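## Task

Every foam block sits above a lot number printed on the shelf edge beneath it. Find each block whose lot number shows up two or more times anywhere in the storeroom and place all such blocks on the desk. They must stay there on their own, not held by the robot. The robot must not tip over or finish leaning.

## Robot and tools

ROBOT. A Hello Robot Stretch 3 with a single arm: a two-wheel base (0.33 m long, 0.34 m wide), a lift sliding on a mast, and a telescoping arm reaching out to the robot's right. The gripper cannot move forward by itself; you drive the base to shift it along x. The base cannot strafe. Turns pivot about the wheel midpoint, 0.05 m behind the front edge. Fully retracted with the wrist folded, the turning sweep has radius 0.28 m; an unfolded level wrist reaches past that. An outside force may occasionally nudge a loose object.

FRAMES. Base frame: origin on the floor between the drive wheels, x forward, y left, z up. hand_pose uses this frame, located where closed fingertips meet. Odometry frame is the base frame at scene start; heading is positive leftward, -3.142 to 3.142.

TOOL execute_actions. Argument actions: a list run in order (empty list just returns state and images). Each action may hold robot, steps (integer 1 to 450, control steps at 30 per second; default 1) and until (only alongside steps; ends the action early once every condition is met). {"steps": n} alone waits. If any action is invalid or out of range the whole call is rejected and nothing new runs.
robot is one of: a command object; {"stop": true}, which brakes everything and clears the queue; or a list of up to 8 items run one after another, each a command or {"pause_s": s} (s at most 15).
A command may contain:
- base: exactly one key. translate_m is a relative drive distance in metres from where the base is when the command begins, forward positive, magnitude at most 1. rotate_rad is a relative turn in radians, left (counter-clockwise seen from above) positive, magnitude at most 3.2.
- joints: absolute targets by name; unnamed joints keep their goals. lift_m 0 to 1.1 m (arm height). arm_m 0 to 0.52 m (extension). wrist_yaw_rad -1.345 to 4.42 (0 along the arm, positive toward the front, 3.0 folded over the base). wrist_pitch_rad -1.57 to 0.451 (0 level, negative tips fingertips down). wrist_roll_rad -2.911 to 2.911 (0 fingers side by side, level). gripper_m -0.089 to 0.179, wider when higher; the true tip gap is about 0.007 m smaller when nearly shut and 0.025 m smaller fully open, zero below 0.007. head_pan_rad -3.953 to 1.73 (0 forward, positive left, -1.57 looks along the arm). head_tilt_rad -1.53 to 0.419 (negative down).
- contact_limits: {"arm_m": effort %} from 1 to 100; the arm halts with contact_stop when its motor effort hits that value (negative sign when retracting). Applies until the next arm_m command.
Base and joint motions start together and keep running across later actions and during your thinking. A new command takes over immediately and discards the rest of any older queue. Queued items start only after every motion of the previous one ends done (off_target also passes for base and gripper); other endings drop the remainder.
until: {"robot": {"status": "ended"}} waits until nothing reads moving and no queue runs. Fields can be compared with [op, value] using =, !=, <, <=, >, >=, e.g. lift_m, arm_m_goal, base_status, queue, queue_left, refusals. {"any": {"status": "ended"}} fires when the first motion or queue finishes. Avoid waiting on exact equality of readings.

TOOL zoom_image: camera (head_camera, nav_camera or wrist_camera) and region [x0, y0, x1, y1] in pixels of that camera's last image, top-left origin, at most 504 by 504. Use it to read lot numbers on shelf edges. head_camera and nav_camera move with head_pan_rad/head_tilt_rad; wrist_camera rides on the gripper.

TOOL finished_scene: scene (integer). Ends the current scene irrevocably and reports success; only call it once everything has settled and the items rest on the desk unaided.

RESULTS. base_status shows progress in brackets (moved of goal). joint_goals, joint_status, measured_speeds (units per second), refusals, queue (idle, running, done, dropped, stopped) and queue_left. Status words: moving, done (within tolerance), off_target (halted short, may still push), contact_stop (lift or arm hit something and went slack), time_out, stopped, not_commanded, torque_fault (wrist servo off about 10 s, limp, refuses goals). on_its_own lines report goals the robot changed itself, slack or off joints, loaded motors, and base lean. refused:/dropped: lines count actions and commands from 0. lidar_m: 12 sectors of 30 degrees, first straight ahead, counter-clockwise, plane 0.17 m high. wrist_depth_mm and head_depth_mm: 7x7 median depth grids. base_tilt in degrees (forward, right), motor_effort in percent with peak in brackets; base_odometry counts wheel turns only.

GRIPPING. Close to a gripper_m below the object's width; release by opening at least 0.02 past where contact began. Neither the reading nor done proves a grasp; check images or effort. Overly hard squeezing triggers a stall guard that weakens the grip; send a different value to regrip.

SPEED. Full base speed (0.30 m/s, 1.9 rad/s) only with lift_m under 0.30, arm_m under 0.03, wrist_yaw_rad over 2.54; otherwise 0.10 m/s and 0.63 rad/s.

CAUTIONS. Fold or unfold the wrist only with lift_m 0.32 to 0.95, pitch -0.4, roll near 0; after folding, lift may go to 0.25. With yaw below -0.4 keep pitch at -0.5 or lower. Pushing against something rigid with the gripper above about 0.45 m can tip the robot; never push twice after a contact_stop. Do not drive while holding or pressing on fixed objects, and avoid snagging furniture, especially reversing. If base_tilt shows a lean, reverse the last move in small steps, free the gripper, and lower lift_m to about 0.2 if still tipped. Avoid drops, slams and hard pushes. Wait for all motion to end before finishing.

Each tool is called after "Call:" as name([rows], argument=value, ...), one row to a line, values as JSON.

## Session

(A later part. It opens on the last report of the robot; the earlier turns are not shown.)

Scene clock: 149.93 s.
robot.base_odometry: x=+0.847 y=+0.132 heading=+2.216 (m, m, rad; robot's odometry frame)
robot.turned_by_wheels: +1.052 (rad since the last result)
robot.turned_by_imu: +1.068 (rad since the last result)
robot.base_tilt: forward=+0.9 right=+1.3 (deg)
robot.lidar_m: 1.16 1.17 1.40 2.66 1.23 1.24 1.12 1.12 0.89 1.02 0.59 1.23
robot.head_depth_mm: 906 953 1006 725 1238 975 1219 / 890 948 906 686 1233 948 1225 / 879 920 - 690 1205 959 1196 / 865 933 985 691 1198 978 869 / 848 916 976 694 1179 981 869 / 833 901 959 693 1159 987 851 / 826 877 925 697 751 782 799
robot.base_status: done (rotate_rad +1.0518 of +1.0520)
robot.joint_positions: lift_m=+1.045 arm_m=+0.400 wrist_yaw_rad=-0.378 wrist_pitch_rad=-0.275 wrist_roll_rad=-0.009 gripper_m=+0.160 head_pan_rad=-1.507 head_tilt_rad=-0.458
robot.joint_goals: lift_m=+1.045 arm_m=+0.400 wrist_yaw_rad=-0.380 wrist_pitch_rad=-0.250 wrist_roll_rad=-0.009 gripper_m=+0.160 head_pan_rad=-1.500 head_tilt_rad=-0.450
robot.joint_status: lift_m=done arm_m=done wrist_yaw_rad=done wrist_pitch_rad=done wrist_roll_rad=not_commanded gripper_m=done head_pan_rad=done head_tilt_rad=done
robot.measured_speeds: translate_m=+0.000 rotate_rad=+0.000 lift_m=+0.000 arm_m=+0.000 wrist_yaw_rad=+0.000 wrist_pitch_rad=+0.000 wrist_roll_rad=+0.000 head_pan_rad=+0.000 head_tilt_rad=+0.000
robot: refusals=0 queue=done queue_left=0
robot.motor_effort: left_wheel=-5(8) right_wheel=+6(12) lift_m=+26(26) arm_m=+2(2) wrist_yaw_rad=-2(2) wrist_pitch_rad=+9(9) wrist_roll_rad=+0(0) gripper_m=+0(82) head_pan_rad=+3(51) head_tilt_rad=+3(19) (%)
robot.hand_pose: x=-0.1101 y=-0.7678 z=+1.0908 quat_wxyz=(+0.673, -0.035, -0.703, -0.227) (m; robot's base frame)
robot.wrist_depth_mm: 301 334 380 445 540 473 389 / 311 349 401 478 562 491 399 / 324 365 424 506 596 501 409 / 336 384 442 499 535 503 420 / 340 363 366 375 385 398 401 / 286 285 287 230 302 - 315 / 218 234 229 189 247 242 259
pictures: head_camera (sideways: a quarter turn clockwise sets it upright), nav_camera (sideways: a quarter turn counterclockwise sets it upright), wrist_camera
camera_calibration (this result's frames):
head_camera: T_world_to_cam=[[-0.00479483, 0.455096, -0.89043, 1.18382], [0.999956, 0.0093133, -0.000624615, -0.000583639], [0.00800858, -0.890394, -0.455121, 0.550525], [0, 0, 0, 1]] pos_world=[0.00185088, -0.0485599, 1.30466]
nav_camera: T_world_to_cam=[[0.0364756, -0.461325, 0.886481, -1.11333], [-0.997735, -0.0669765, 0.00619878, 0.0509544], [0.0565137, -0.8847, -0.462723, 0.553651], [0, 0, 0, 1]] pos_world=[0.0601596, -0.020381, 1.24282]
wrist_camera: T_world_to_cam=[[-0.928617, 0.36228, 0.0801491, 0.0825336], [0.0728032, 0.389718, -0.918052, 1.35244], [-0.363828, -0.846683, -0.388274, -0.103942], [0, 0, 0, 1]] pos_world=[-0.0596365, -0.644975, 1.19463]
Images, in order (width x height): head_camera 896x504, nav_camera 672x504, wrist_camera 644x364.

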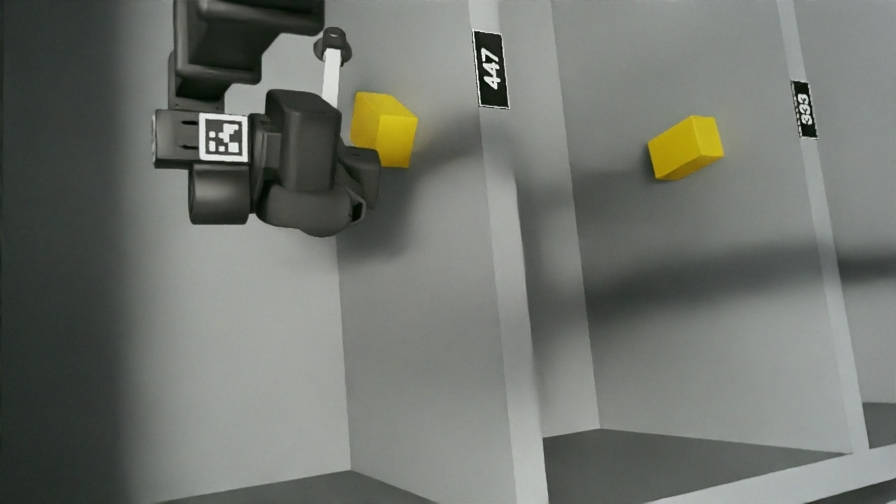

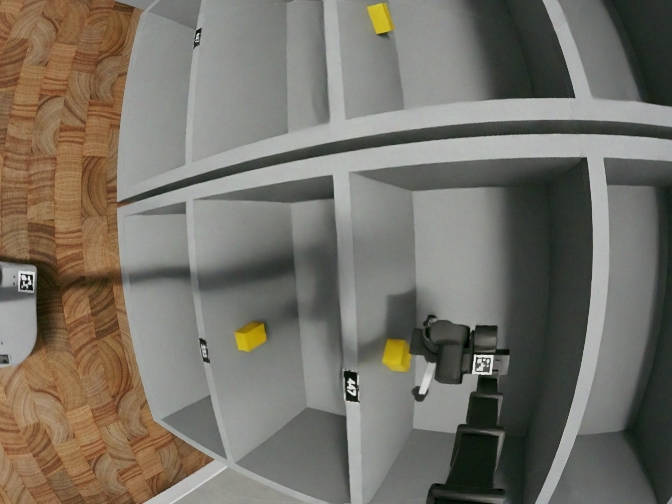

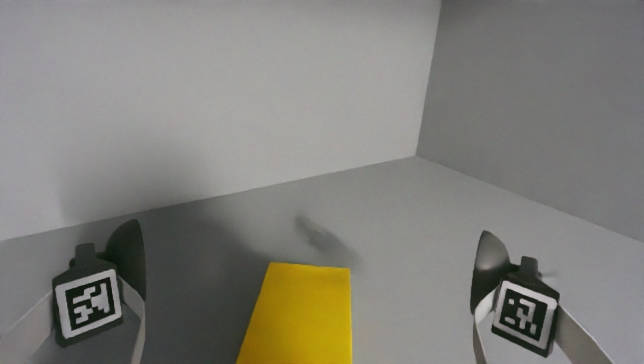

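Call:
execute_actions(actions=[])

Scene clock: 171.03 s.
robot.base_odometry: x=+0.847 y=+0.132 heading=+2.216 (m, m, rad; robot's odometry frame)
robot.turned_by_wheels: +0.000 (rad since the last result)
robot.turned_by_imu: +0.000 (rad since the last result)
robot.base_tilt: forward=+0.9 right=+1.3 (deg)
robot.lidar_m: 1.16 1.17 1.40 2.65 1.23 1.24 1.12 1.13 0.89 1.02 0.59 1.23
robot.head_depth_mm: 909 955 1010 725 1239 971 1224 / 893 950 906 688 1229 947 1220 / 876 925 - 689 1214 959 1198 / 862 931 984 689 1192 973 870 / 847 920 974 694 1172 982 869 / 832 900 950 697 1161 982 850 / 827 881 925 697 753 777 798
robot.base_status: done (rotate_rad +1.0518 of +1.0520)
robot.joint_positions: lift_m=+1.045 arm_m=+0.400 wrist_yaw_rad=-0.378 wrist_pitch_rad=-0.275 wrist_roll_rad=-0.009 gripper_m=+0.160 head_pan_rad=-1.507 head_tilt_rad=-0.458
robot.joint_goals: lift_m=+1.045 arm_m=+0.400 wrist_yaw_rad=-0.380 wrist_pitch_rad=-0.250 wrist_roll_rad=-0.009 gripper_m=+0.160 head_pan_rad=-1.500 head_tilt_rad=-0.450
robot.joint_status: lift_m=done arm_m=done wrist_yaw_rad=done wrist_pitch_rad=done wrist_roll_rad=not_commanded gripper_m=done head_pan_rad=done head_tilt_rad=done
robot.measured_speeds: translate_m=+0.000 rotate_rad=+0.000 lift_m=+0.000 arm_m=+0.000 wrist_yaw_rad=+0.000 wrist_pitch_rad=+0.000 wrist_roll_rad=+0.000 head_pan_rad=+0.000 head_tilt_rad=+0.000
robot: refusals=0 queue=done queue_left=0
robot.motor_effort: left_wheel=-4(5) right_wheel=+5(5) lift_m=+26(26) arm_m=+2(2) wrist_yaw_rad=-1(1) wrist_pitch_rad=+9(9) wrist_roll_rad=+0(0) gripper_m=+0(0) head_pan_rad=+4(4) head_tilt_rad=+4(4) (%)
robot.hand_pose: x=-0.1101 y=-0.7678 z=+1.0908 quat_wxyz=(+0.673, -0.035, -0.703, -0.227) (m; robot's base frame)
robot.wrist_depth_mm: 300 332 378 444 539 478 392 / 312 347 401 471 562 488 400 / 324 365 425 508 604 503 407 / 337 385 444 500 527 498 419 / 340 364 363 371 383 400 401 / 288 284 286 228 300 - 315 / 218 234 230 189 248 242 258
pictures: head_camera (sideways: a quarter turn clockwise sets it upright), nav_camera (sideways: a quarter turn counterclockwise sets it upright), wrist_camera
camera_calibration (this result's frames):
head_camera: T_world_to_cam=[[-0.00479484, 0.455096, -0.890429, 1.18382], [0.999956, 0.0093133, -0.000624626, -0.000583625], [0.00800858, -0.890394, -0.455121, 0.550525], [0, 0, 0, 1]] pos_world=[0.00185088, -0.0485599, 1.30466]
nav_camera: T_world_to_cam=[[0.0364756, -0.461325, 0.886481, -1.11333], [-0.997735, -0.0669765, 0.00619878, 0.0509544], [0.0565137, -0.8847, -0.462723, 0.553651], [0, 0, 0, 1]] pos_world=[0.0601596, -0.020381, 1.24282]
wrist_camera: T_world_to_cam=[[-0.928617, 0.362281, 0.0801491, 0.0825337], [0.0728033, 0.389718, -0.918052, 1.35244], [-0.363828, -0.846683, -0.388274, -0.103942], [0, 0, 0, 1]] pos_world=[-0.0596365, -0.644975, 1.19463]
Images, in order (width x height): head_camera 896x504, nav_camera 672x504, wrist_camera 644x364.

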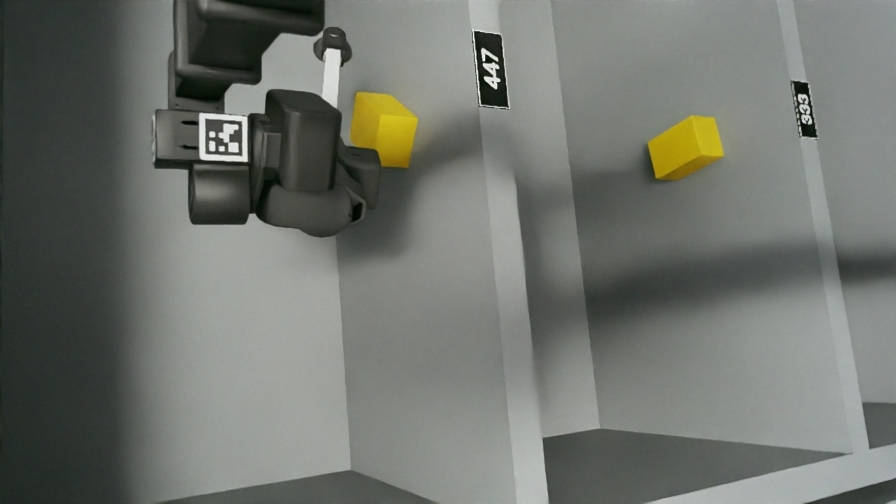

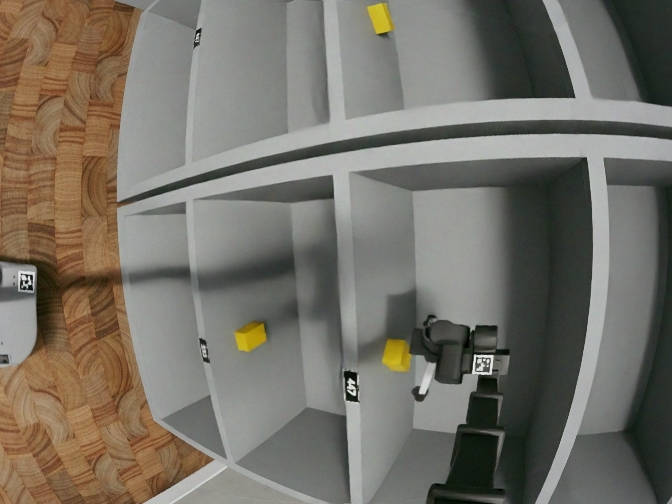

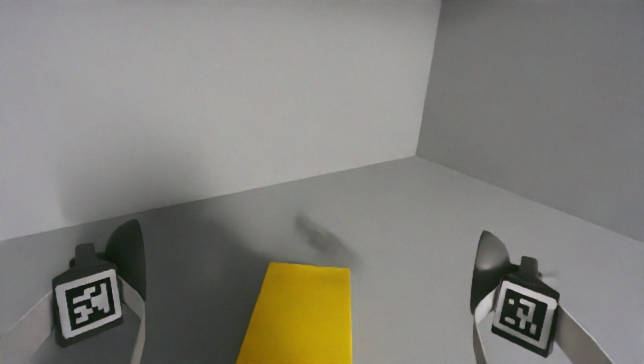

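Call:
execute_actions([
  {"robot":{"base":{"translate_m":-0.010},"joints":{"arm_m":0.43,"lift_m":0.978,"gripper_m":0.14}},"steps":450,"until":{"robot":{"status":"ended"}}},
])

Scene clock: 175.23 s.
robot.base_odometry: x=+0.853 y=+0.124 heading=+2.216 (m, m, rad; robot's odometry frame)
robot.turned_by_wheels: +0.000 (rad since the last result)
robot.turned_by_imu: -0.001 (rad since the last result)
robot.base_tilt: forward=+0.9 right=+1.3 (deg)
robot.lidar_m: 1.17 1.18 1.42 2.68 1.22 1.23 1.11 1.12 0.88 1.02 0.59 1.23
robot.head_depth_mm: 904 987 1049 654 1240 970 1222 / 891 966 - 667 1228 979 1221 / 878 950 - 655 1214 947 1199 / 869 936 991 691 1201 979 874 / 851 915 976 695 1180 974 869 / 838 901 957 696 1158 985 848 / 824 890 942 699 800 828 793
robot.base_status: done (translate_m -0.0100 of -0.0100)
robot.joint_positions: lift_m=+0.978 arm_m=+0.430 wrist_yaw_rad=-0.378 wrist_pitch_rad=-0.275 wrist_roll_rad=-0.009 gripper_m=+0.140 head_pan_rad=-1.507 head_tilt_rad=-0.458
robot.joint_goals: lift_m=+0.978 arm_m=+0.430 wrist_yaw_rad=-0.380 wrist_pitch_rad=-0.250 wrist_roll_rad=-0.009 gripper_m=+0.140 head_pan_rad=-1.500 head_tilt_rad=-0.450
robot.joint_status: lift_m=done arm_m=done wrist_yaw_rad=done wrist_pitch_rad=done wrist_roll_rad=not_commanded gripper_m=done head_pan_rad=done head_tilt_rad=done
robot.measured_speeds: translate_m=+0.000 rotate_rad=+0.000 lift_m=+0.000 arm_m=+0.000 wrist_yaw_rad=+0.000 wrist_pitch_rad=+0.000 wrist_roll_rad=+0.000 head_pan_rad=+0.000 head_tilt_rad=+0.000
robot: refusals=0 queue=done queue_left=0
robot.motor_effort: left_wheel=-5(9) right_wheel=+5(8) lift_m=+19(26) arm_m=+1(2) wrist_yaw_rad=-1(1) wrist_pitch_rad=+9(9) wrist_roll_rad=+0(0) gripper_m=+0(76) head_pan_rad=+4(4) head_tilt_rad=+3(3) (%)
robot.hand_pose: x=-0.1102 y=-0.7978 z=+1.0242 quat_wxyz=(+0.673, -0.035, -0.703, -0.227) (m; robot's base frame)
robot.wrist_depth_mm: 278 309 355 415 496 459 381 / 291 323 370 442 533 472 391 / 305 341 394 459 533 474 394 / 304 314 327 338 350 362 376 / 230 246 229 162 255 265 269 / 190 - 138 128 195 214 208 / - 153 115 113 161 160 171
pictures: head_camera (sideways: a quarter turn clockwise sets it upright), nav_camera (sideways: a quarter turn counterclockwise sets it upright), wrist_camera
camera_calibration (this result's frames):
head_camera: T_world_to_cam=[[-0.00479476, 0.455096, -0.89043, 1.18382], [0.999956, 0.00931318, -0.000624602, -0.000583656], [0.00800848, -0.890394, -0.45512, 0.550525], [0, 0, 0, 1]] pos_world=[0.00185088, -0.0485599, 1.30466]
nav_camera: T_world_to_cam=[[0.0364755, -0.461325, 0.886481, -1.11333], [-0.997735, -0.0669763, 0.00619878, 0.0509544], [0.0565136, -0.8847, -0.462723, 0.553651], [0, 0, 0, 1]] pos_world=[0.0601596, -0.020381, 1.24282]
wrist_camera: T_world_to_cam=[[-0.928611, 0.362294, 0.0801493, 0.0987453], [0.0727915, 0.389677, -0.91807, 1.30302], [-0.363844, -0.846696, -0.38823, -0.155244], [0, 0, 0, 1]] pos_world=[-0.0596374, -0.674976, 1.12808]
Images, in order (width x height): head_camera 896x504, nav_camera 672x504, wrist_camera 644x364.

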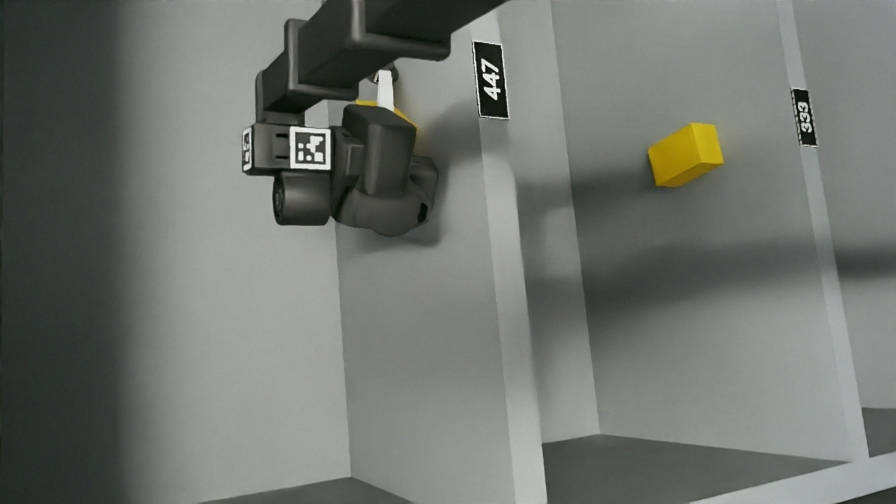

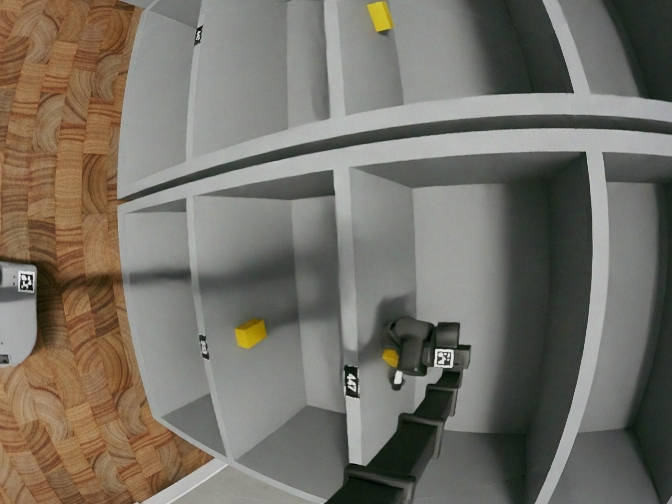

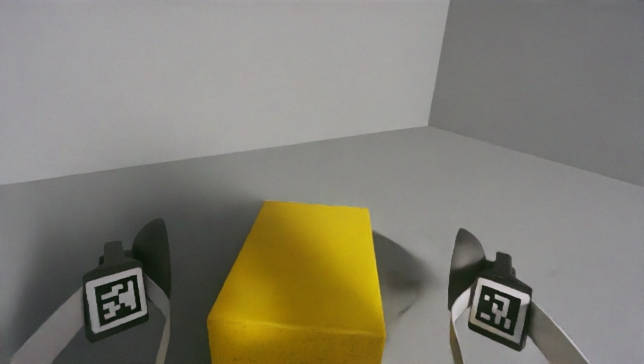

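Call:
execute_actions([
  {"robot":{"joints":{"lift_m":0.975,"gripper_m":0.015}},"steps":450,"until":{"robot":{"status":"ended"}}},
  {"robot":{"joints":{"lift_m":1.0}},"steps":450,"until":{"robot":{"status":"ended"}}},
])

Scene clock: 185.20 s.
robot.base_odometry: x=+0.853 y=+0.124 heading=+2.216 (m, m, rad; robot's odometry frame)
robot.turned_by_wheels: +0.000 (rad since the last result)
robot.turned_by_imu: -0.001 (rad since the last result)
robot.base_tilt: forward=+0.9 right=+1.3 (deg)
robot.lidar_m: 1.17 1.18 1.41 2.67 1.22 1.23 1.11 1.11 0.88 1.02 0.59 1.23
robot.head_depth_mm: 910 986 - 683 1241 972 1219 / 894 959 - 687 1241 973 1223 / 873 945 - 657 1213 947 1198 / 862 938 995 690 1205 982 873 / 854 918 974 694 1176 975 872 / 838 906 961 698 1163 982 851 / 826 886 947 698 798 829 791
robot.base_status: done (translate_m -0.0100 of -0.0100)
robot.joint_positions: lift_m=+1.000 arm_m=+0.430 wrist_yaw_rad=-0.378 wrist_pitch_rad=-0.275 wrist_roll_rad=-0.009 gripper_m=+0.019 head_pan_rad=-1.507 head_tilt_rad=-0.458
robot.joint_goals: lift_m=+1.000 arm_m=+0.430 wrist_yaw_rad=-0.380 wrist_pitch_rad=-0.250 wrist_roll_rad=-0.009 gripper_m=+0.018 head_pan_rad=-1.500 head_tilt_rad=-0.450
robot.joint_status: lift_m=done arm_m=done wrist_yaw_rad=done wrist_pitch_rad=done wrist_roll_rad=not_commanded gripper_m=done head_pan_rad=done head_tilt_rad=done
robot.measured_speeds: translate_m=+0.000 rotate_rad=+0.000 lift_m=+0.000 arm_m=+0.000 wrist_yaw_rad=+0.000 wrist_pitch_rad=+0.000 wrist_roll_rad=+0.000 head_pan_rad=+0.000 head_tilt_rad=+0.000
robot: refusals=0 queue=done queue_left=0
robot.motor_effort: left_wheel=-4(5) right_wheel=+5(5) lift_m=+27(26) arm_m=+3(2) wrist_yaw_rad=-1(1) wrist_pitch_rad=+9(9) wrist_roll_rad=+0(0) gripper_m=-21(96) head_pan_rad=+4(4) head_tilt_rad=+3(3) (%)
robot.hand_pose: x=-0.1102 y=-0.7978 z=+1.0458 quat_wxyz=(+0.673, -0.035, -0.703, -0.227) (m; robot's base frame)
robot.wrist_depth_mm: 278 312 353 416 497 459 380 / 292 323 372 439 535 469 384 / 305 339 393 472 554 483 395 / 316 345 377 394 407 428 395 / 268 274 277 161 308 307 313 / 214 221 123 125 127 239 241 / 180 182 117 114 178 195 198
pictures: head_camera (sideways: a quarter turn clockwise sets it upright), nav_camera (sideways: a quarter turn counterclockwise sets it upright), wrist_camera
camera_calibration (this result's frames):
head_camera: T_world_to_cam=[[-0.00479481, 0.455096, -0.89043, 1.18382], [0.999956, 0.0093133, -0.000624597, -0.000583663], [0.00800859, -0.890394, -0.45512, 0.550525], [0, 0, 0, 1]] pos_world=[0.00185088, -0.0485599, 1.30466]
nav_camera: T_world_to_cam=[[0.0364756, -0.461324, 0.886481, -1.11333], [-0.997735, -0.0669765, 0.00619879, 0.0509544], [0.0565137, -0.8847, -0.462723, 0.553651], [0, 0, 0, 1]] pos_world=[0.0601596, -0.020381, 1.24282]
wrist_camera: T_world_to_cam=[[-0.928612, 0.362292, 0.0801493, 0.0970178], [0.0727904, 0.389677, -0.91807, 1.32279], [-0.363842, -0.846697, -0.38823, -0.146884], [0, 0, 0, 1]] pos_world=[-0.0596371, -0.674977, 1.14962]
Images, in order (width x height): head_camera 896x504, nav_camera 672x504, wrist_camera 644x364.

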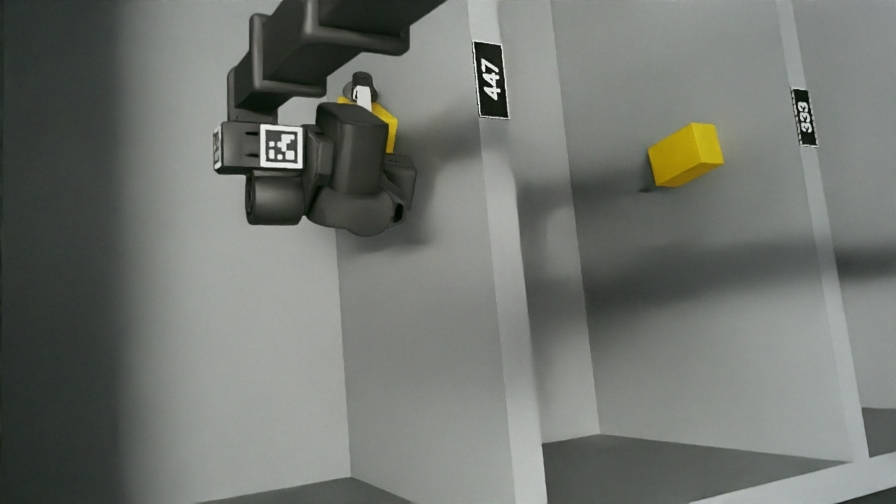

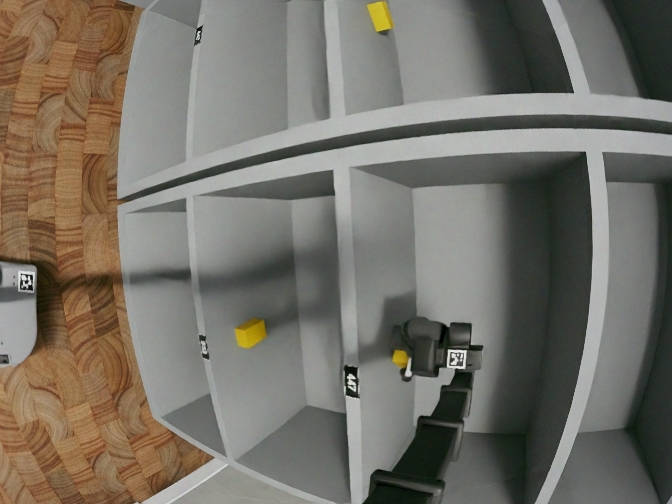

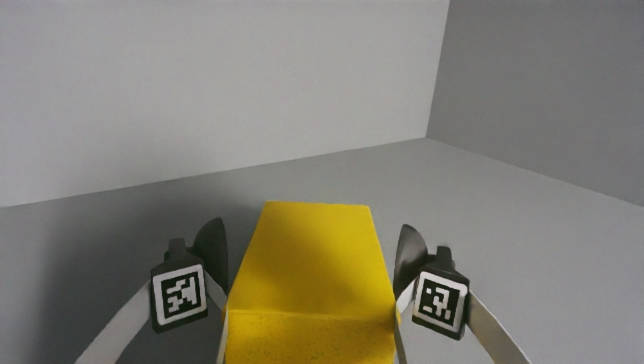

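Call:
execute_actions([
  {"robot":{"joints":{"arm_m":0.28,"head_pan_rad":-1.85,"head_tilt_rad":-0.65}},"steps":12},
  {"robot":{"base":{"rotate_rad":-1.628}},"steps":450,"until":{"robot":{"rotate_rad":["<",-0.95]}}},
  {"robot":{"joints":{"lift_m":0.785}},"steps":450,"until":{"robot":{"base_status":["!=","moving"]}}},
  {"robot":{"base":{"translate_m":-1.0}},"steps":450,"until":{"robot":{"translate_m":["<",-0.6]}}},
  {"robot":{"base":{"translate_m":-0.45},"joints":{"arm_m":0.48}},"steps":450,"until":{"robot":{"status":"ended"}}},
])

Scene clock: 253.33 s.
robot.base_odometry: x=-0.021 y=-0.459 heading=+0.589 (m, m, rad; robot's odometry frame)
robot.turned_by_wheels: -1.628 (rad since the last result)
robot.turned_by_imu: -1.656 (rad since the last result)
robot.base_tilt: forward=+0.8 right=+1.2 (deg)
robot.lidar_m: 1.59 1.80 1.04 0.91 0.90 1.05 1.84 2.72 1.06 0.92 1.40 1.60
robot.head_depth_mm: 1756 1889 1268 1927 1733 1439 1259 / 1618 1767 1262 1542 1744 1477 - / 1529 1675 1261 1027 1735 - 1213 / 1427 1564 1266 1028 1644 1398 1233 / 1348 1483 1332 885 1666 1441 1239 / 1276 1402 1404 888 1594 1444 1225 / 1201 1320 1273 917 807 1381 1225
robot.base_status: done (translate_m -0.4500 of -0.4500)
robot.joint_positions: lift_m=+0.785 arm_m=+0.480 wrist_yaw_rad=-0.378 wrist_pitch_rad=-0.275 wrist_roll_rad=-0.009 gripper_m=+0.025 head_pan_rad=-1.843 head_tilt_rad=-0.642
robot.joint_goals: lift_m=+0.785 arm_m=+0.480 wrist_yaw_rad=-0.380 wrist_pitch_rad=-0.250 wrist_roll_rad=-0.009 gripper_m=+0.024 head_pan_rad=-1.850 head_tilt_rad=-0.650
robot.joint_status: lift_m=done arm_m=done wrist_yaw_rad=done wrist_pitch_rad=done wrist_roll_rad=not_commanded gripper_m=done head_pan_rad=done head_tilt_rad=done
robot.measured_speeds: translate_m=+0.000 rotate_rad=+0.000 lift_m=+0.000 arm_m=+0.000 wrist_yaw_rad=+0.000 wrist_pitch_rad=+0.000 wrist_roll_rad=+0.000 head_pan_rad=+0.000 head_tilt_rad=+0.000
robot: refusals=0 queue=done queue_left=0
robot.on_its_own: gripper_m is held at +0.024, not at your +0.015, by its stall guard, which is not easing now
robot.motor_effort: left_wheel=+4(11) right_wheel=-6(13) lift_m=+18(24) arm_m=+3(3) wrist_yaw_rad=-1(0) wrist_pitch_rad=+9(9) wrist_roll_rad=+0(0) gripper_m=-19(21) head_pan_rad=-3(28) head_tilt_rad=-4(21) (%)
robot.hand_pose: x=-0.1102 y=-0.8478 z=+0.8312 quat_wxyz=(+0.673, -0.035, -0.703, -0.227) (m; robot's base frame)
robot.wrist_depth_mm: 531 601 686 829 - - - / 552 631 736 882 - - - / 573 651 737 838 897 942 - / 486 500 523 540 561 585 605 / 366 375 377 162 423 415 425 / 293 303 123 125 127 325 329 / 244 244 117 114 244 267 270
pictures: head_camera (sideways: a quarter turn clockwise sets it upright), nav_camera (sideways: a quarter turn counterclockwise sets it upright), wrist_camera
camera_calibration (this result's frames):
head_camera: T_world_to_cam=[[0.187399, 0.580865, -0.792135, 1.05447], [0.947331, -0.32008, -0.0105968, 0.0127187], [-0.259702, -0.748429, -0.610254, 0.753996], [0, 0, 0, 1]] pos_world=[-0.0138417, -0.0441223, 1.29555]
nav_camera: T_world_to_cam=[[-0.159314, -0.596365, 0.786745, -0.982094], [-0.964269, 0.264868, 0.0055116, 0.0516463], [-0.211671, -0.757756, -0.617254, 0.756339], [0, 0, 0, 1]] pos_world=[0.053434, -0.0262456, 1.23923]
wrist_camera: T_world_to_cam=[[-0.928562, 0.362421, 0.080147, 0.132412], [0.0728468, 0.389666, -0.918071, 1.14531], [-0.363959, -0.846647, -0.38823, -0.272481], [0, 0, 0, 1]] pos_world=[-0.0596512, -0.724972, 0.935076]
Images, in order (width x height): head_camera 896x504, nav_camera 672x504, wrist_camera 644x364.

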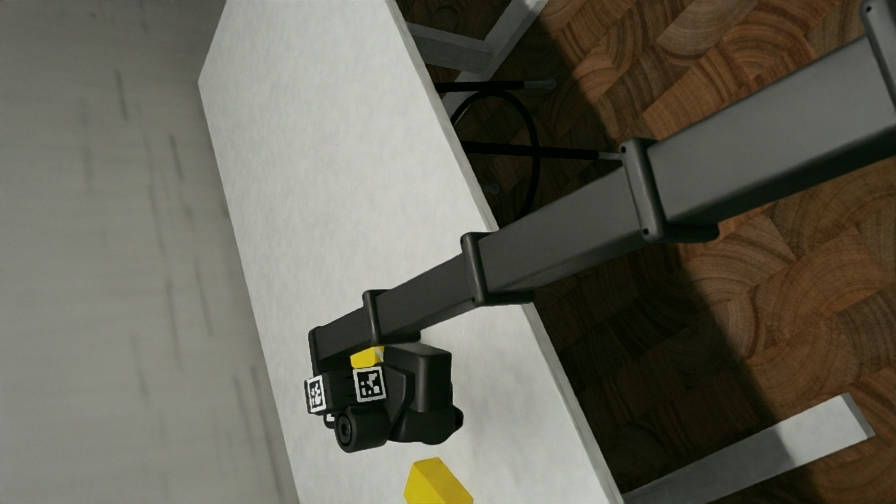

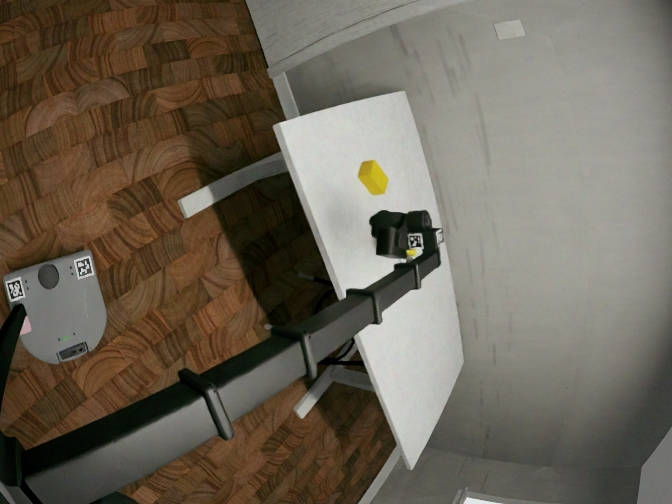

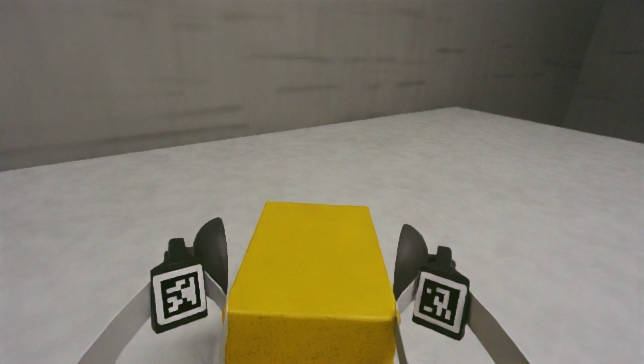

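Call:
execute_actions([
  {"robot":{"base":{"translate_m":-0.04},"joints":{"lift_m":0.709}},"steps":450,"until":{"robot":{"status":"ended"}}},
  {"robot":{"joints":{"gripper_m":0.12}},"steps":450,"until":{"robot":{"gripper_m":[">",0.10]}}},
  {"robot":{"joints":{"lift_m":0.765}},"steps":450,"until":{"robot":{"status":"ended"}}},
])

Scene clock: 273.57 s.
robot.base_odometry: x=-0.055 y=-0.481 heading=+0.589 (m, m, rad; robot's odometry frame)
robot.turned_by_wheels: +0.000 (rad since the last result)
robot.turned_by_imu: -0.001 (rad since the last result)
robot.base_tilt: forward=+0.8 right=+1.4 (deg)
robot.lidar_m: 1.63 1.77 1.03 0.89 0.90 1.04 1.83 2.68 1.04 0.93 0.93 1.61
robot.head_depth_mm: 1760 1924 1272 1966 1735 1435 1253 / 1627 1774 1267 1612 1723 1470 - / 1529 1660 1260 1017 1682 - 1190 / 1424 1572 1261 990 - 1410 1233 / 1355 1507 1334 890 1693 1435 1231 / 1280 1404 1335 874 1593 1460 1231 / 1212 1322 1271 938 805 1410 1213
robot.base_status: done (translate_m -0.0400 of -0.0400)
robot.joint_positions: lift_m=+0.765 arm_m=+0.480 wrist_yaw_rad=-0.378 wrist_pitch_rad=-0.275 wrist_roll_rad=-0.009 gripper_m=+0.120 head_pan_rad=-1.843 head_tilt_rad=-0.642
robot.joint_goals: lift_m=+0.765 arm_m=+0.480 wrist_yaw_rad=-0.380 wrist_pitch_rad=-0.250 wrist_roll_rad=-0.009 gripper_m=+0.120 head_pan_rad=-1.850 head_tilt_rad=-0.650
robot.joint_status: lift_m=done arm_m=done wrist_yaw_rad=done wrist_pitch_rad=done wrist_roll_rad=not_commanded gripper_m=done head_pan_rad=done head_tilt_rad=done
robot.measured_speeds: translate_m=+0.000 rotate_rad=+0.000 lift_m=+0.000 arm_m=+0.000 wrist_yaw_rad=+0.000 wrist_pitch_rad=+0.000 wrist_roll_rad=+0.000 head_pan_rad=+0.000 head_tilt_rad=+0.000
robot: refusals=0 queue=done queue_left=0
robot.motor_effort: left_wheel=+4(6) right_wheel=-6(12) lift_m=+27(27) arm_m=+2(2) wrist_yaw_rad=+0(1) wrist_pitch_rad=+9(9) wrist_roll_rad=+0(0) gripper_m=+0(80) head_pan_rad=-3(2) head_tilt_rad=-5(5) (%)
robot.hand_pose: x=-0.1102 y=-0.8478 z=+0.8108 quat_wxyz=(+0.673, -0.035, -0.703, -0.227) (m; robot's base frame)
robot.wrist_depth_mm: 537 606 705 838 - - - / 564 630 743 899 - - - / 579 644 715 762 817 877 912 / 439 452 473 485 503 517 547 / 328 351 348 356 369 376 386 / 266 - 275 214 287 299 299 / 227 217 219 175 235 229 244
pictures: head_camera (sideways: a quarter turn clockwise sets it upright), nav_camera (sideways: a quarter turn counterclockwise sets it upright), wrist_camera
camera_calibration (this result's frames):
head_camera: T_world_to_cam=[[0.187399, 0.580864, -0.792135, 1.05447], [0.947331, -0.32008, -0.0105968, 0.0127187], [-0.259702, -0.748429, -0.610254, 0.753996], [0, 0, 0, 1]] pos_world=[-0.0138417, -0.0441222, 1.29555]
nav_camera: T_world_to_cam=[[-0.159315, -0.596365, 0.786745, -0.982094], [-0.964269, 0.264868, 0.0055116, 0.0516463], [-0.211671, -0.757756, -0.617254, 0.756339], [0, 0, 0, 1]] pos_world=[0.053434, -0.0262456, 1.23923]
wrist_camera: T_world_to_cam=[[-0.928561, 0.362424, 0.0801472, 0.134052], [0.0728468, 0.389664, -0.918071, 1.12654], [-0.363961, -0.846647, -0.388229, -0.280419], [0, 0, 0, 1]] pos_world=[-0.0596514, -0.724973, 0.914637]
Images, in order (width x height): head_camera 896x504, nav_camera 672x504, wrist_camera 644x364.

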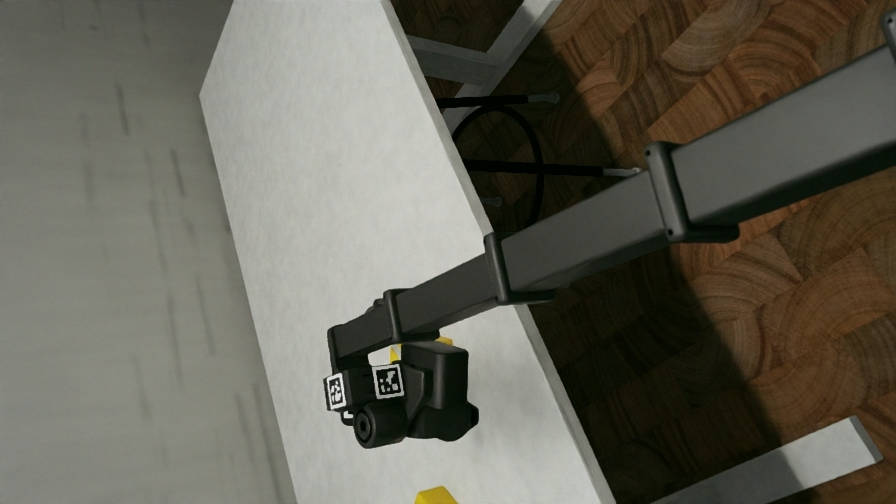

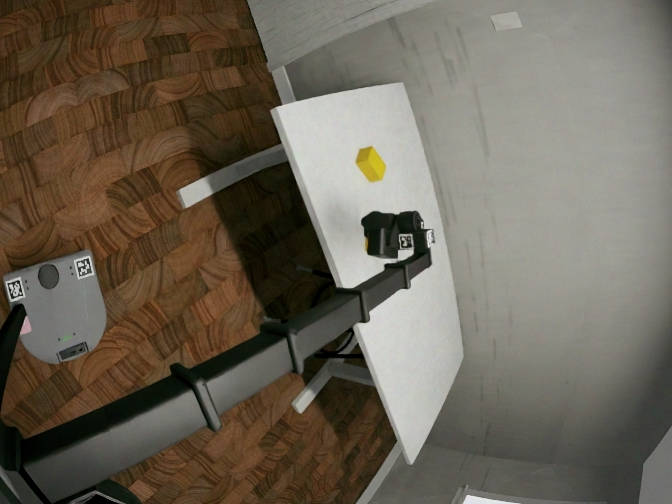

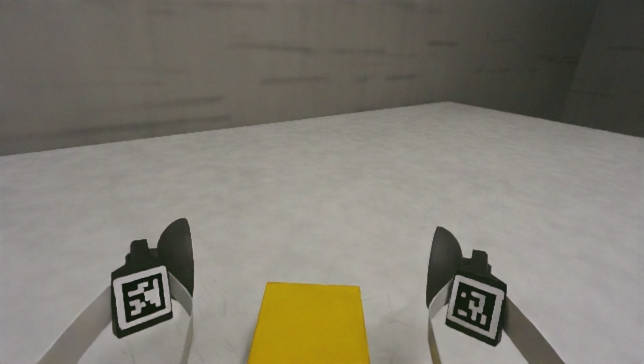

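Call:
execute_actions([
  {"robot":{"base":{"translate_m":-1.0},"joints":{"arm_m":0.0,"head_pan_rad":-0.7,"head_tilt_rad":-0.4}},"steps":450,"until":{"robot":{"arm_m":["<",0.3]}}},
  {"robot":{"joints":{"wrist_yaw_rad":2.62,"gripper_m":0.03}},"steps":450,"until":{"robot":{"arm_m":["<",0.2]}}},
  {"robot":{"joints":{"wrist_pitch_rad":-0.4,"lift_m":0.34}},"steps":450,"until":{"robot":{"wrist_yaw_rad":[">",2.4]}}},
  {"robot":{"joints":{"lift_m":0.288}},"steps":450,"until":{"robot":{"translate_m":["<",-0.7]}}},
  {"robot":{"base":{"translate_m":-1.0}},"steps":450,"until":{"robot":{"translate_m":["<",-0.5]}}},
  {"robot":{"base":{"translate_m":-0.97}},"steps":450,"until":{"robot":{"status":"ended"}}},
  {"robot":{"base":{"rotate_rad":1.824}},"steps":450,"until":{"robot":{"status":"ended"}}},
])

Scene clock: 306.23 s.
robot.base_odometry: x=-1.866 y=-1.690 heading=+2.412 (m, m, rad; robot's odometry frame)
robot.turned_by_wheels: +1.824 (rad since the last result)
robot.turned_by_imu: +1.855 (rad since the last result)
robot.base_tilt: forward=+0.9 right=+1.3 (deg)
robot.lidar_m: 1.82 0.79 0.58 0.56 0.59 0.80 1.95 1.74 2.57 1.31 0.58 0.67
robot.head_depth_mm: 488 536 595 664 754 874 1038 / 468 499 535 587 648 727 839 / 508 545 583 630 684 747 823 / 562 602 653 713 780 861 975 / 626 680 743 822 921 1034 1186 / 706 778 876 2107 2188 1769 1430 / 1706 1793 1892 2022 2112 1766 1429
robot.base_status: done (rotate_rad +1.8238 of +1.8240)
robot.joint_positions: lift_m=+0.288 arm_m=+0.003 wrist_yaw_rad=+2.617 wrist_pitch_rad=-0.415 wrist_roll_rad=-0.009 gripper_m=+0.030 head_pan_rad=-0.707 head_tilt_rad=-0.408
robot.joint_goals: lift_m=+0.288 arm_m=+0.000 wrist_yaw_rad=+2.620 wrist_pitch_rad=-0.400 wrist_roll_rad=-0.009 gripper_m=+0.030 head_pan_rad=-0.700 head_tilt_rad=-0.400
robot.joint_status: lift_m=done arm_m=done wrist_yaw_rad=done wrist_pitch_rad=done wrist_roll_rad=not_commanded gripper_m=done head_pan_rad=done head_tilt_rad=done
robot.measured_speeds: translate_m=+0.000 rotate_rad=+0.000 lift_m=+0.000 arm_m=+0.000 wrist_yaw_rad=+0.000 wrist_pitch_rad=+0.000 wrist_roll_rad=+0.000 head_pan_rad=+0.000 head_tilt_rad=+0.000
robot: refusals=0 queue=done queue_left=0
robot.motor_effort: left_wheel=-5(11) right_wheel=+6(16) lift_m=+19(24) arm_m=-3(4) wrist_yaw_rad=+2(2) wrist_pitch_rad=+5(12) wrist_roll_rad=+0(0) gripper_m=+0(79) head_pan_rad=+4(50) head_tilt_rad=+3(23) (%)
robot.hand_pose: x=+0.0913 y=+0.0466 z=+0.3016 quat_wxyz=(+0.320, +0.703, -0.037, +0.634) (m; robot's base frame)
robot.wrist_depth_mm: 462 511 580 663 779 949 - / 488 543 614 706 858 - - / 516 577 671 789 928 - - / 549 614 710 786 856 877 911 / 572 619 648 670 673 684 694 / 518 523 549 539 568 569 567 / 455 463 455 463 463 479 482
pictures: head_camera (sideways: a quarter turn clockwise sets it upright), nav_camera (sideways: a quarter turn counterclockwise sets it upright), wrist_camera
camera_calibration (this result's frames):
head_camera: T_world_to_cam=[[-0.295605, 0.284329, -0.912017, 1.21375], [0.689854, 0.723945, 0.00209855, -0.00223731], [0.660847, -0.628538, -0.410147, 0.48802], [0, 0, 0, 1]] pos_world=[0.037828, -0.0367452, 1.30713]
nav_camera: T_world_to_cam=[[0.322285, -0.266059, 0.908485, -1.14378], [-0.647202, -0.762292, 0.00634986, 0.048619], [0.690841, -0.59002, -0.417869, 0.491416], [0, 0, 0, 1]] pos_world=[0.0605999, 0.0226931, 1.24415]
wrist_camera: T_world_to_cam=[[0.871508, -0.484056, 0.0785086, -0.0865861], [-0.190988, -0.482502, -0.854819, 0.341562], [0.451661, 0.729987, -0.512953, 0.242157], [0, 0, 0, 1]] pos_world=[0.0313221, -0.0538793, 0.422987]
Images, in order (width x height): head_camera 896x504, nav_camera 672x504, wrist_camera 644x364.

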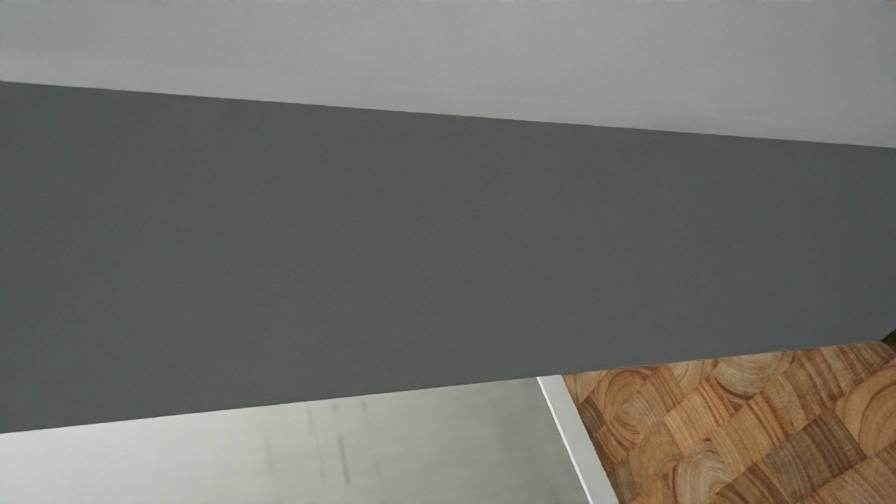

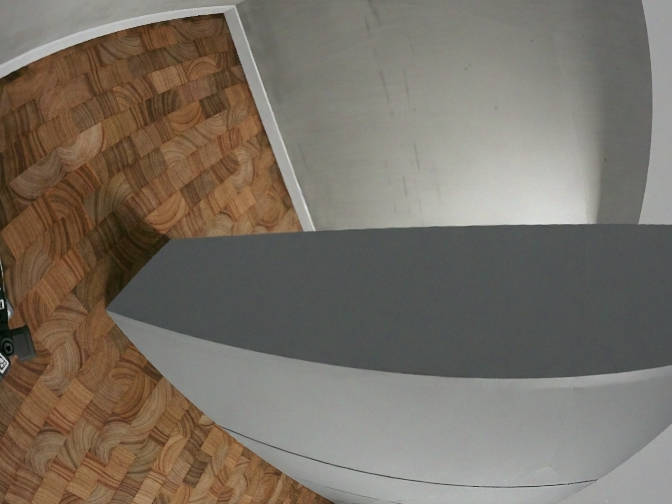

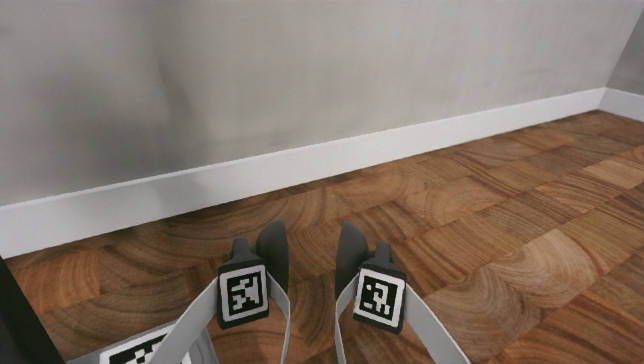

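Call:
execute_actions([
  {"robot":{"base":{"translate_m":1.0}},"steps":450,"until":{"robot":{"translate_m":[">",0.5]}}},
  {"robot":{"base":{"translate_m":0.905}},"steps":450,"until":{"robot":{"status":"ended"}}},
  {"robot":{"base":{"rotate_rad":-1.571}},"steps":450,"until":{"robot":{"status":"ended"}}},
  {"robot":{"base":{"translate_m":0.26}},"steps":450,"until":{"robot":{"status":"ended"}}},
])

Scene clock: 321.30 s.
robot.base_odometry: x=-2.744 y=-0.557 heading=+0.842 (m, m, rad; robot's odometry frame)
robot.turned_by_wheels: -1.571 (rad since the last result)
robot.turned_by_imu: -1.602 (rad since the last result)
robot.base_tilt: forward=+0.9 right=+1.3 (deg)
robot.lidar_m: 1.57 0.57 0.42 0.40 0.42 0.57 0.81 0.85 1.16 0.83 0.65 1.25
robot.head_depth_mm: 1009 1088 1124 768 1272 1019 883 / 1011 1184 1219 875 1331 1025 1296 / 994 1303 1333 945 1338 1098 1331 / 978 1350 1361 1544 1338 1550 1364 / 1127 1244 1259 1409 1411 1608 1439 / 1061 1145 1218 1330 1466 1650 1420 / 1096 1952 1620 1969 2157 1773 1441
robot.base_status: done (translate_m +0.2600 of +0.2600)
robot.joint_positions: lift_m=+0.288 arm_m=+0.003 wrist_yaw_rad=+2.617 wrist_pitch_rad=-0.415 wrist_roll_rad=-0.009 gripper_m=+0.030 head_pan_rad=-0.707 head_tilt_rad=-0.408
robot.joint_goals: lift_m=+0.288 arm_m=+0.000 wrist_yaw_rad=+2.620 wrist_pitch_rad=-0.400 wrist_roll_rad=-0.009 gripper_m=+0.030 head_pan_rad=-0.700 head_tilt_rad=-0.400
robot.joint_status: lift_m=done arm_m=done wrist_yaw_rad=done wrist_pitch_rad=done wrist_roll_rad=not_commanded gripper_m=done head_pan_rad=done head_tilt_rad=done
robot.measured_speeds: translate_m=+0.000 rotate_rad=+0.000 lift_m=+0.000 arm_m=+0.000 wrist_yaw_rad=+0.000 wrist_pitch_rad=+0.000 wrist_roll_rad=+0.000 head_pan_rad=+0.000 head_tilt_rad=+0.000
robot: refusals=0 queue=done queue_left=0
robot.motor_effort: left_wheel=+5(15) right_wheel=-6(15) lift_m=+18(18) arm_m=-2(3) wrist_yaw_rad=+2(2) wrist_pitch_rad=+6(6) wrist_roll_rad=+0(0) gripper_m=+1(1) head_pan_rad=+4(4) head_tilt_rad=+3(4) (%)
robot.hand_pose: x=+0.0912 y=+0.0466 z=+0.3016 quat_wxyz=(+0.320, +0.703, -0.037, +0.634) (m; robot's base frame)
robot.wrist_depth_mm: 340 378 428 488 585 702 918 / 362 405 456 542 631 787 - / 382 428 498 581 718 894 - / 410 464 544 637 765 872 920 / 439 496 563 657 680 686 701 / 453 504 549 541 565 564 575 / 456 463 458 464 462 476 485
pictures: head_camera (sideways: a quarter turn clockwise sets it upright), nav_camera (sideways: a quarter turn counterclockwise sets it upright), wrist_camera
camera_calibration (this result's frames):
head_camera: T_world_to_cam=[[-0.295363, 0.284101, -0.912166, 1.21395], [0.689825, 0.723973, 0.00211843, -0.00226302], [0.660985, -0.62861, -0.409815, 0.487587], [0, 0, 0, 1]] pos_world=[0.0378279, -0.0367427, 1.30715]
nav_camera: T_world_to_cam=[[0.322043, -0.265831, 0.908637, -1.14398], [-0.647174, -0.762316, 0.0063509, 0.0486175], [0.69098, -0.590092, -0.417538, 0.490983], [0, 0, 0, 1]] pos_world=[0.0606151, 0.0226815, 1.24416]
wrist_camera: T_world_to_cam=[[0.871577, -0.483932, 0.0785039, -0.0865608], [-0.19105, -0.482734, -0.854674, 0.341465], [0.4515, 0.729917, -0.513195, 0.242239], [0, 0, 0, 1]] pos_world=[0.0313102, -0.0538675, 0.422953]
Images, in order (width x height): head_camera 896x504, nav_camera 672x504, wrist_camera 644x364.

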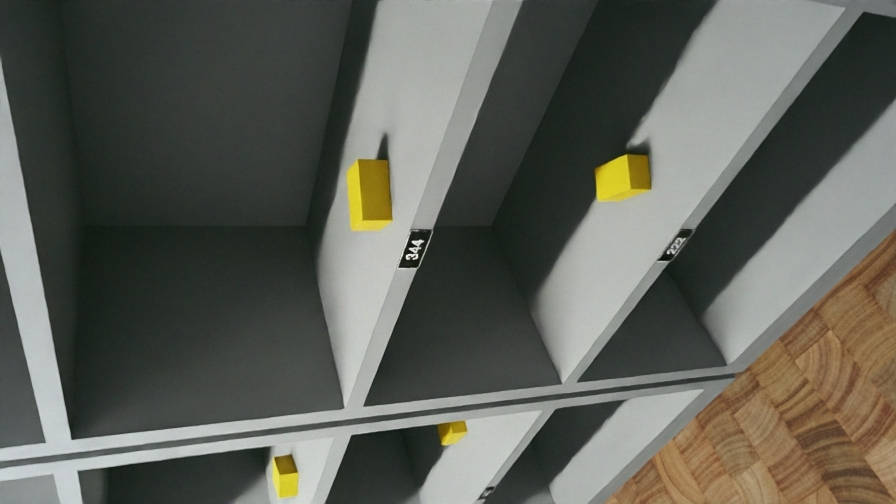

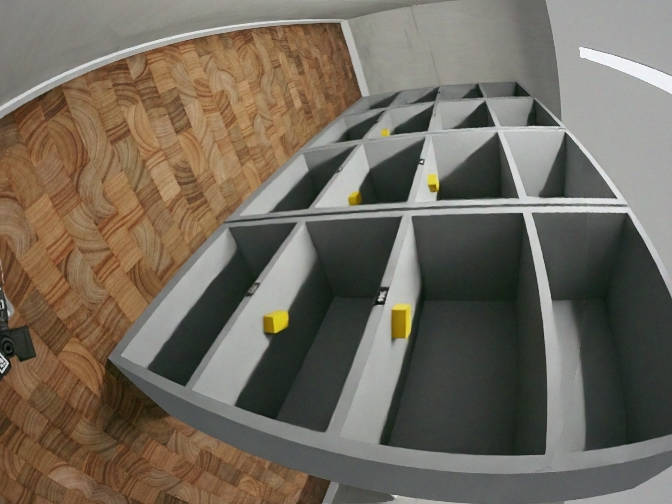

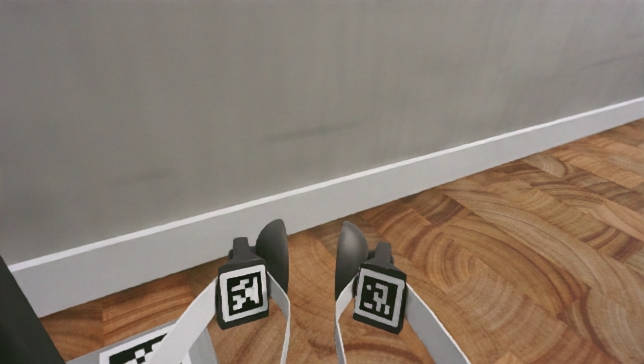

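Call:
zoom_image(camera="head_camera", region=[380, 210, 460, 290])

Call:
zoom_image(camera="head_camera", region=[640, 210, 720, 280])

Region (380, 210, 460, 290) of head_camera's 896x504 image, scaled by 6.300, with more detail than that image has.

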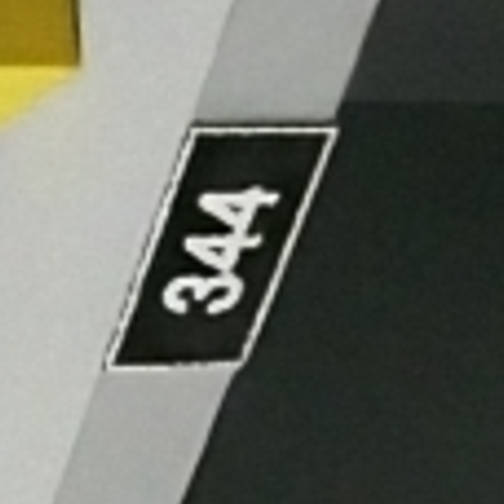

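Region (640, 210, 720, 280) of head_camera's 896x504 image, scaled by 6.300, with more detail than that image has; it fills the top 441 rows of this view, and the rest is white.

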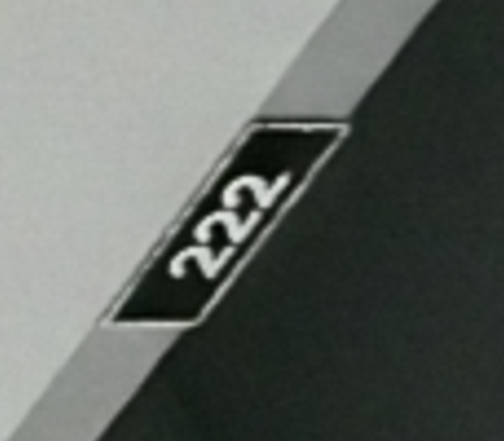

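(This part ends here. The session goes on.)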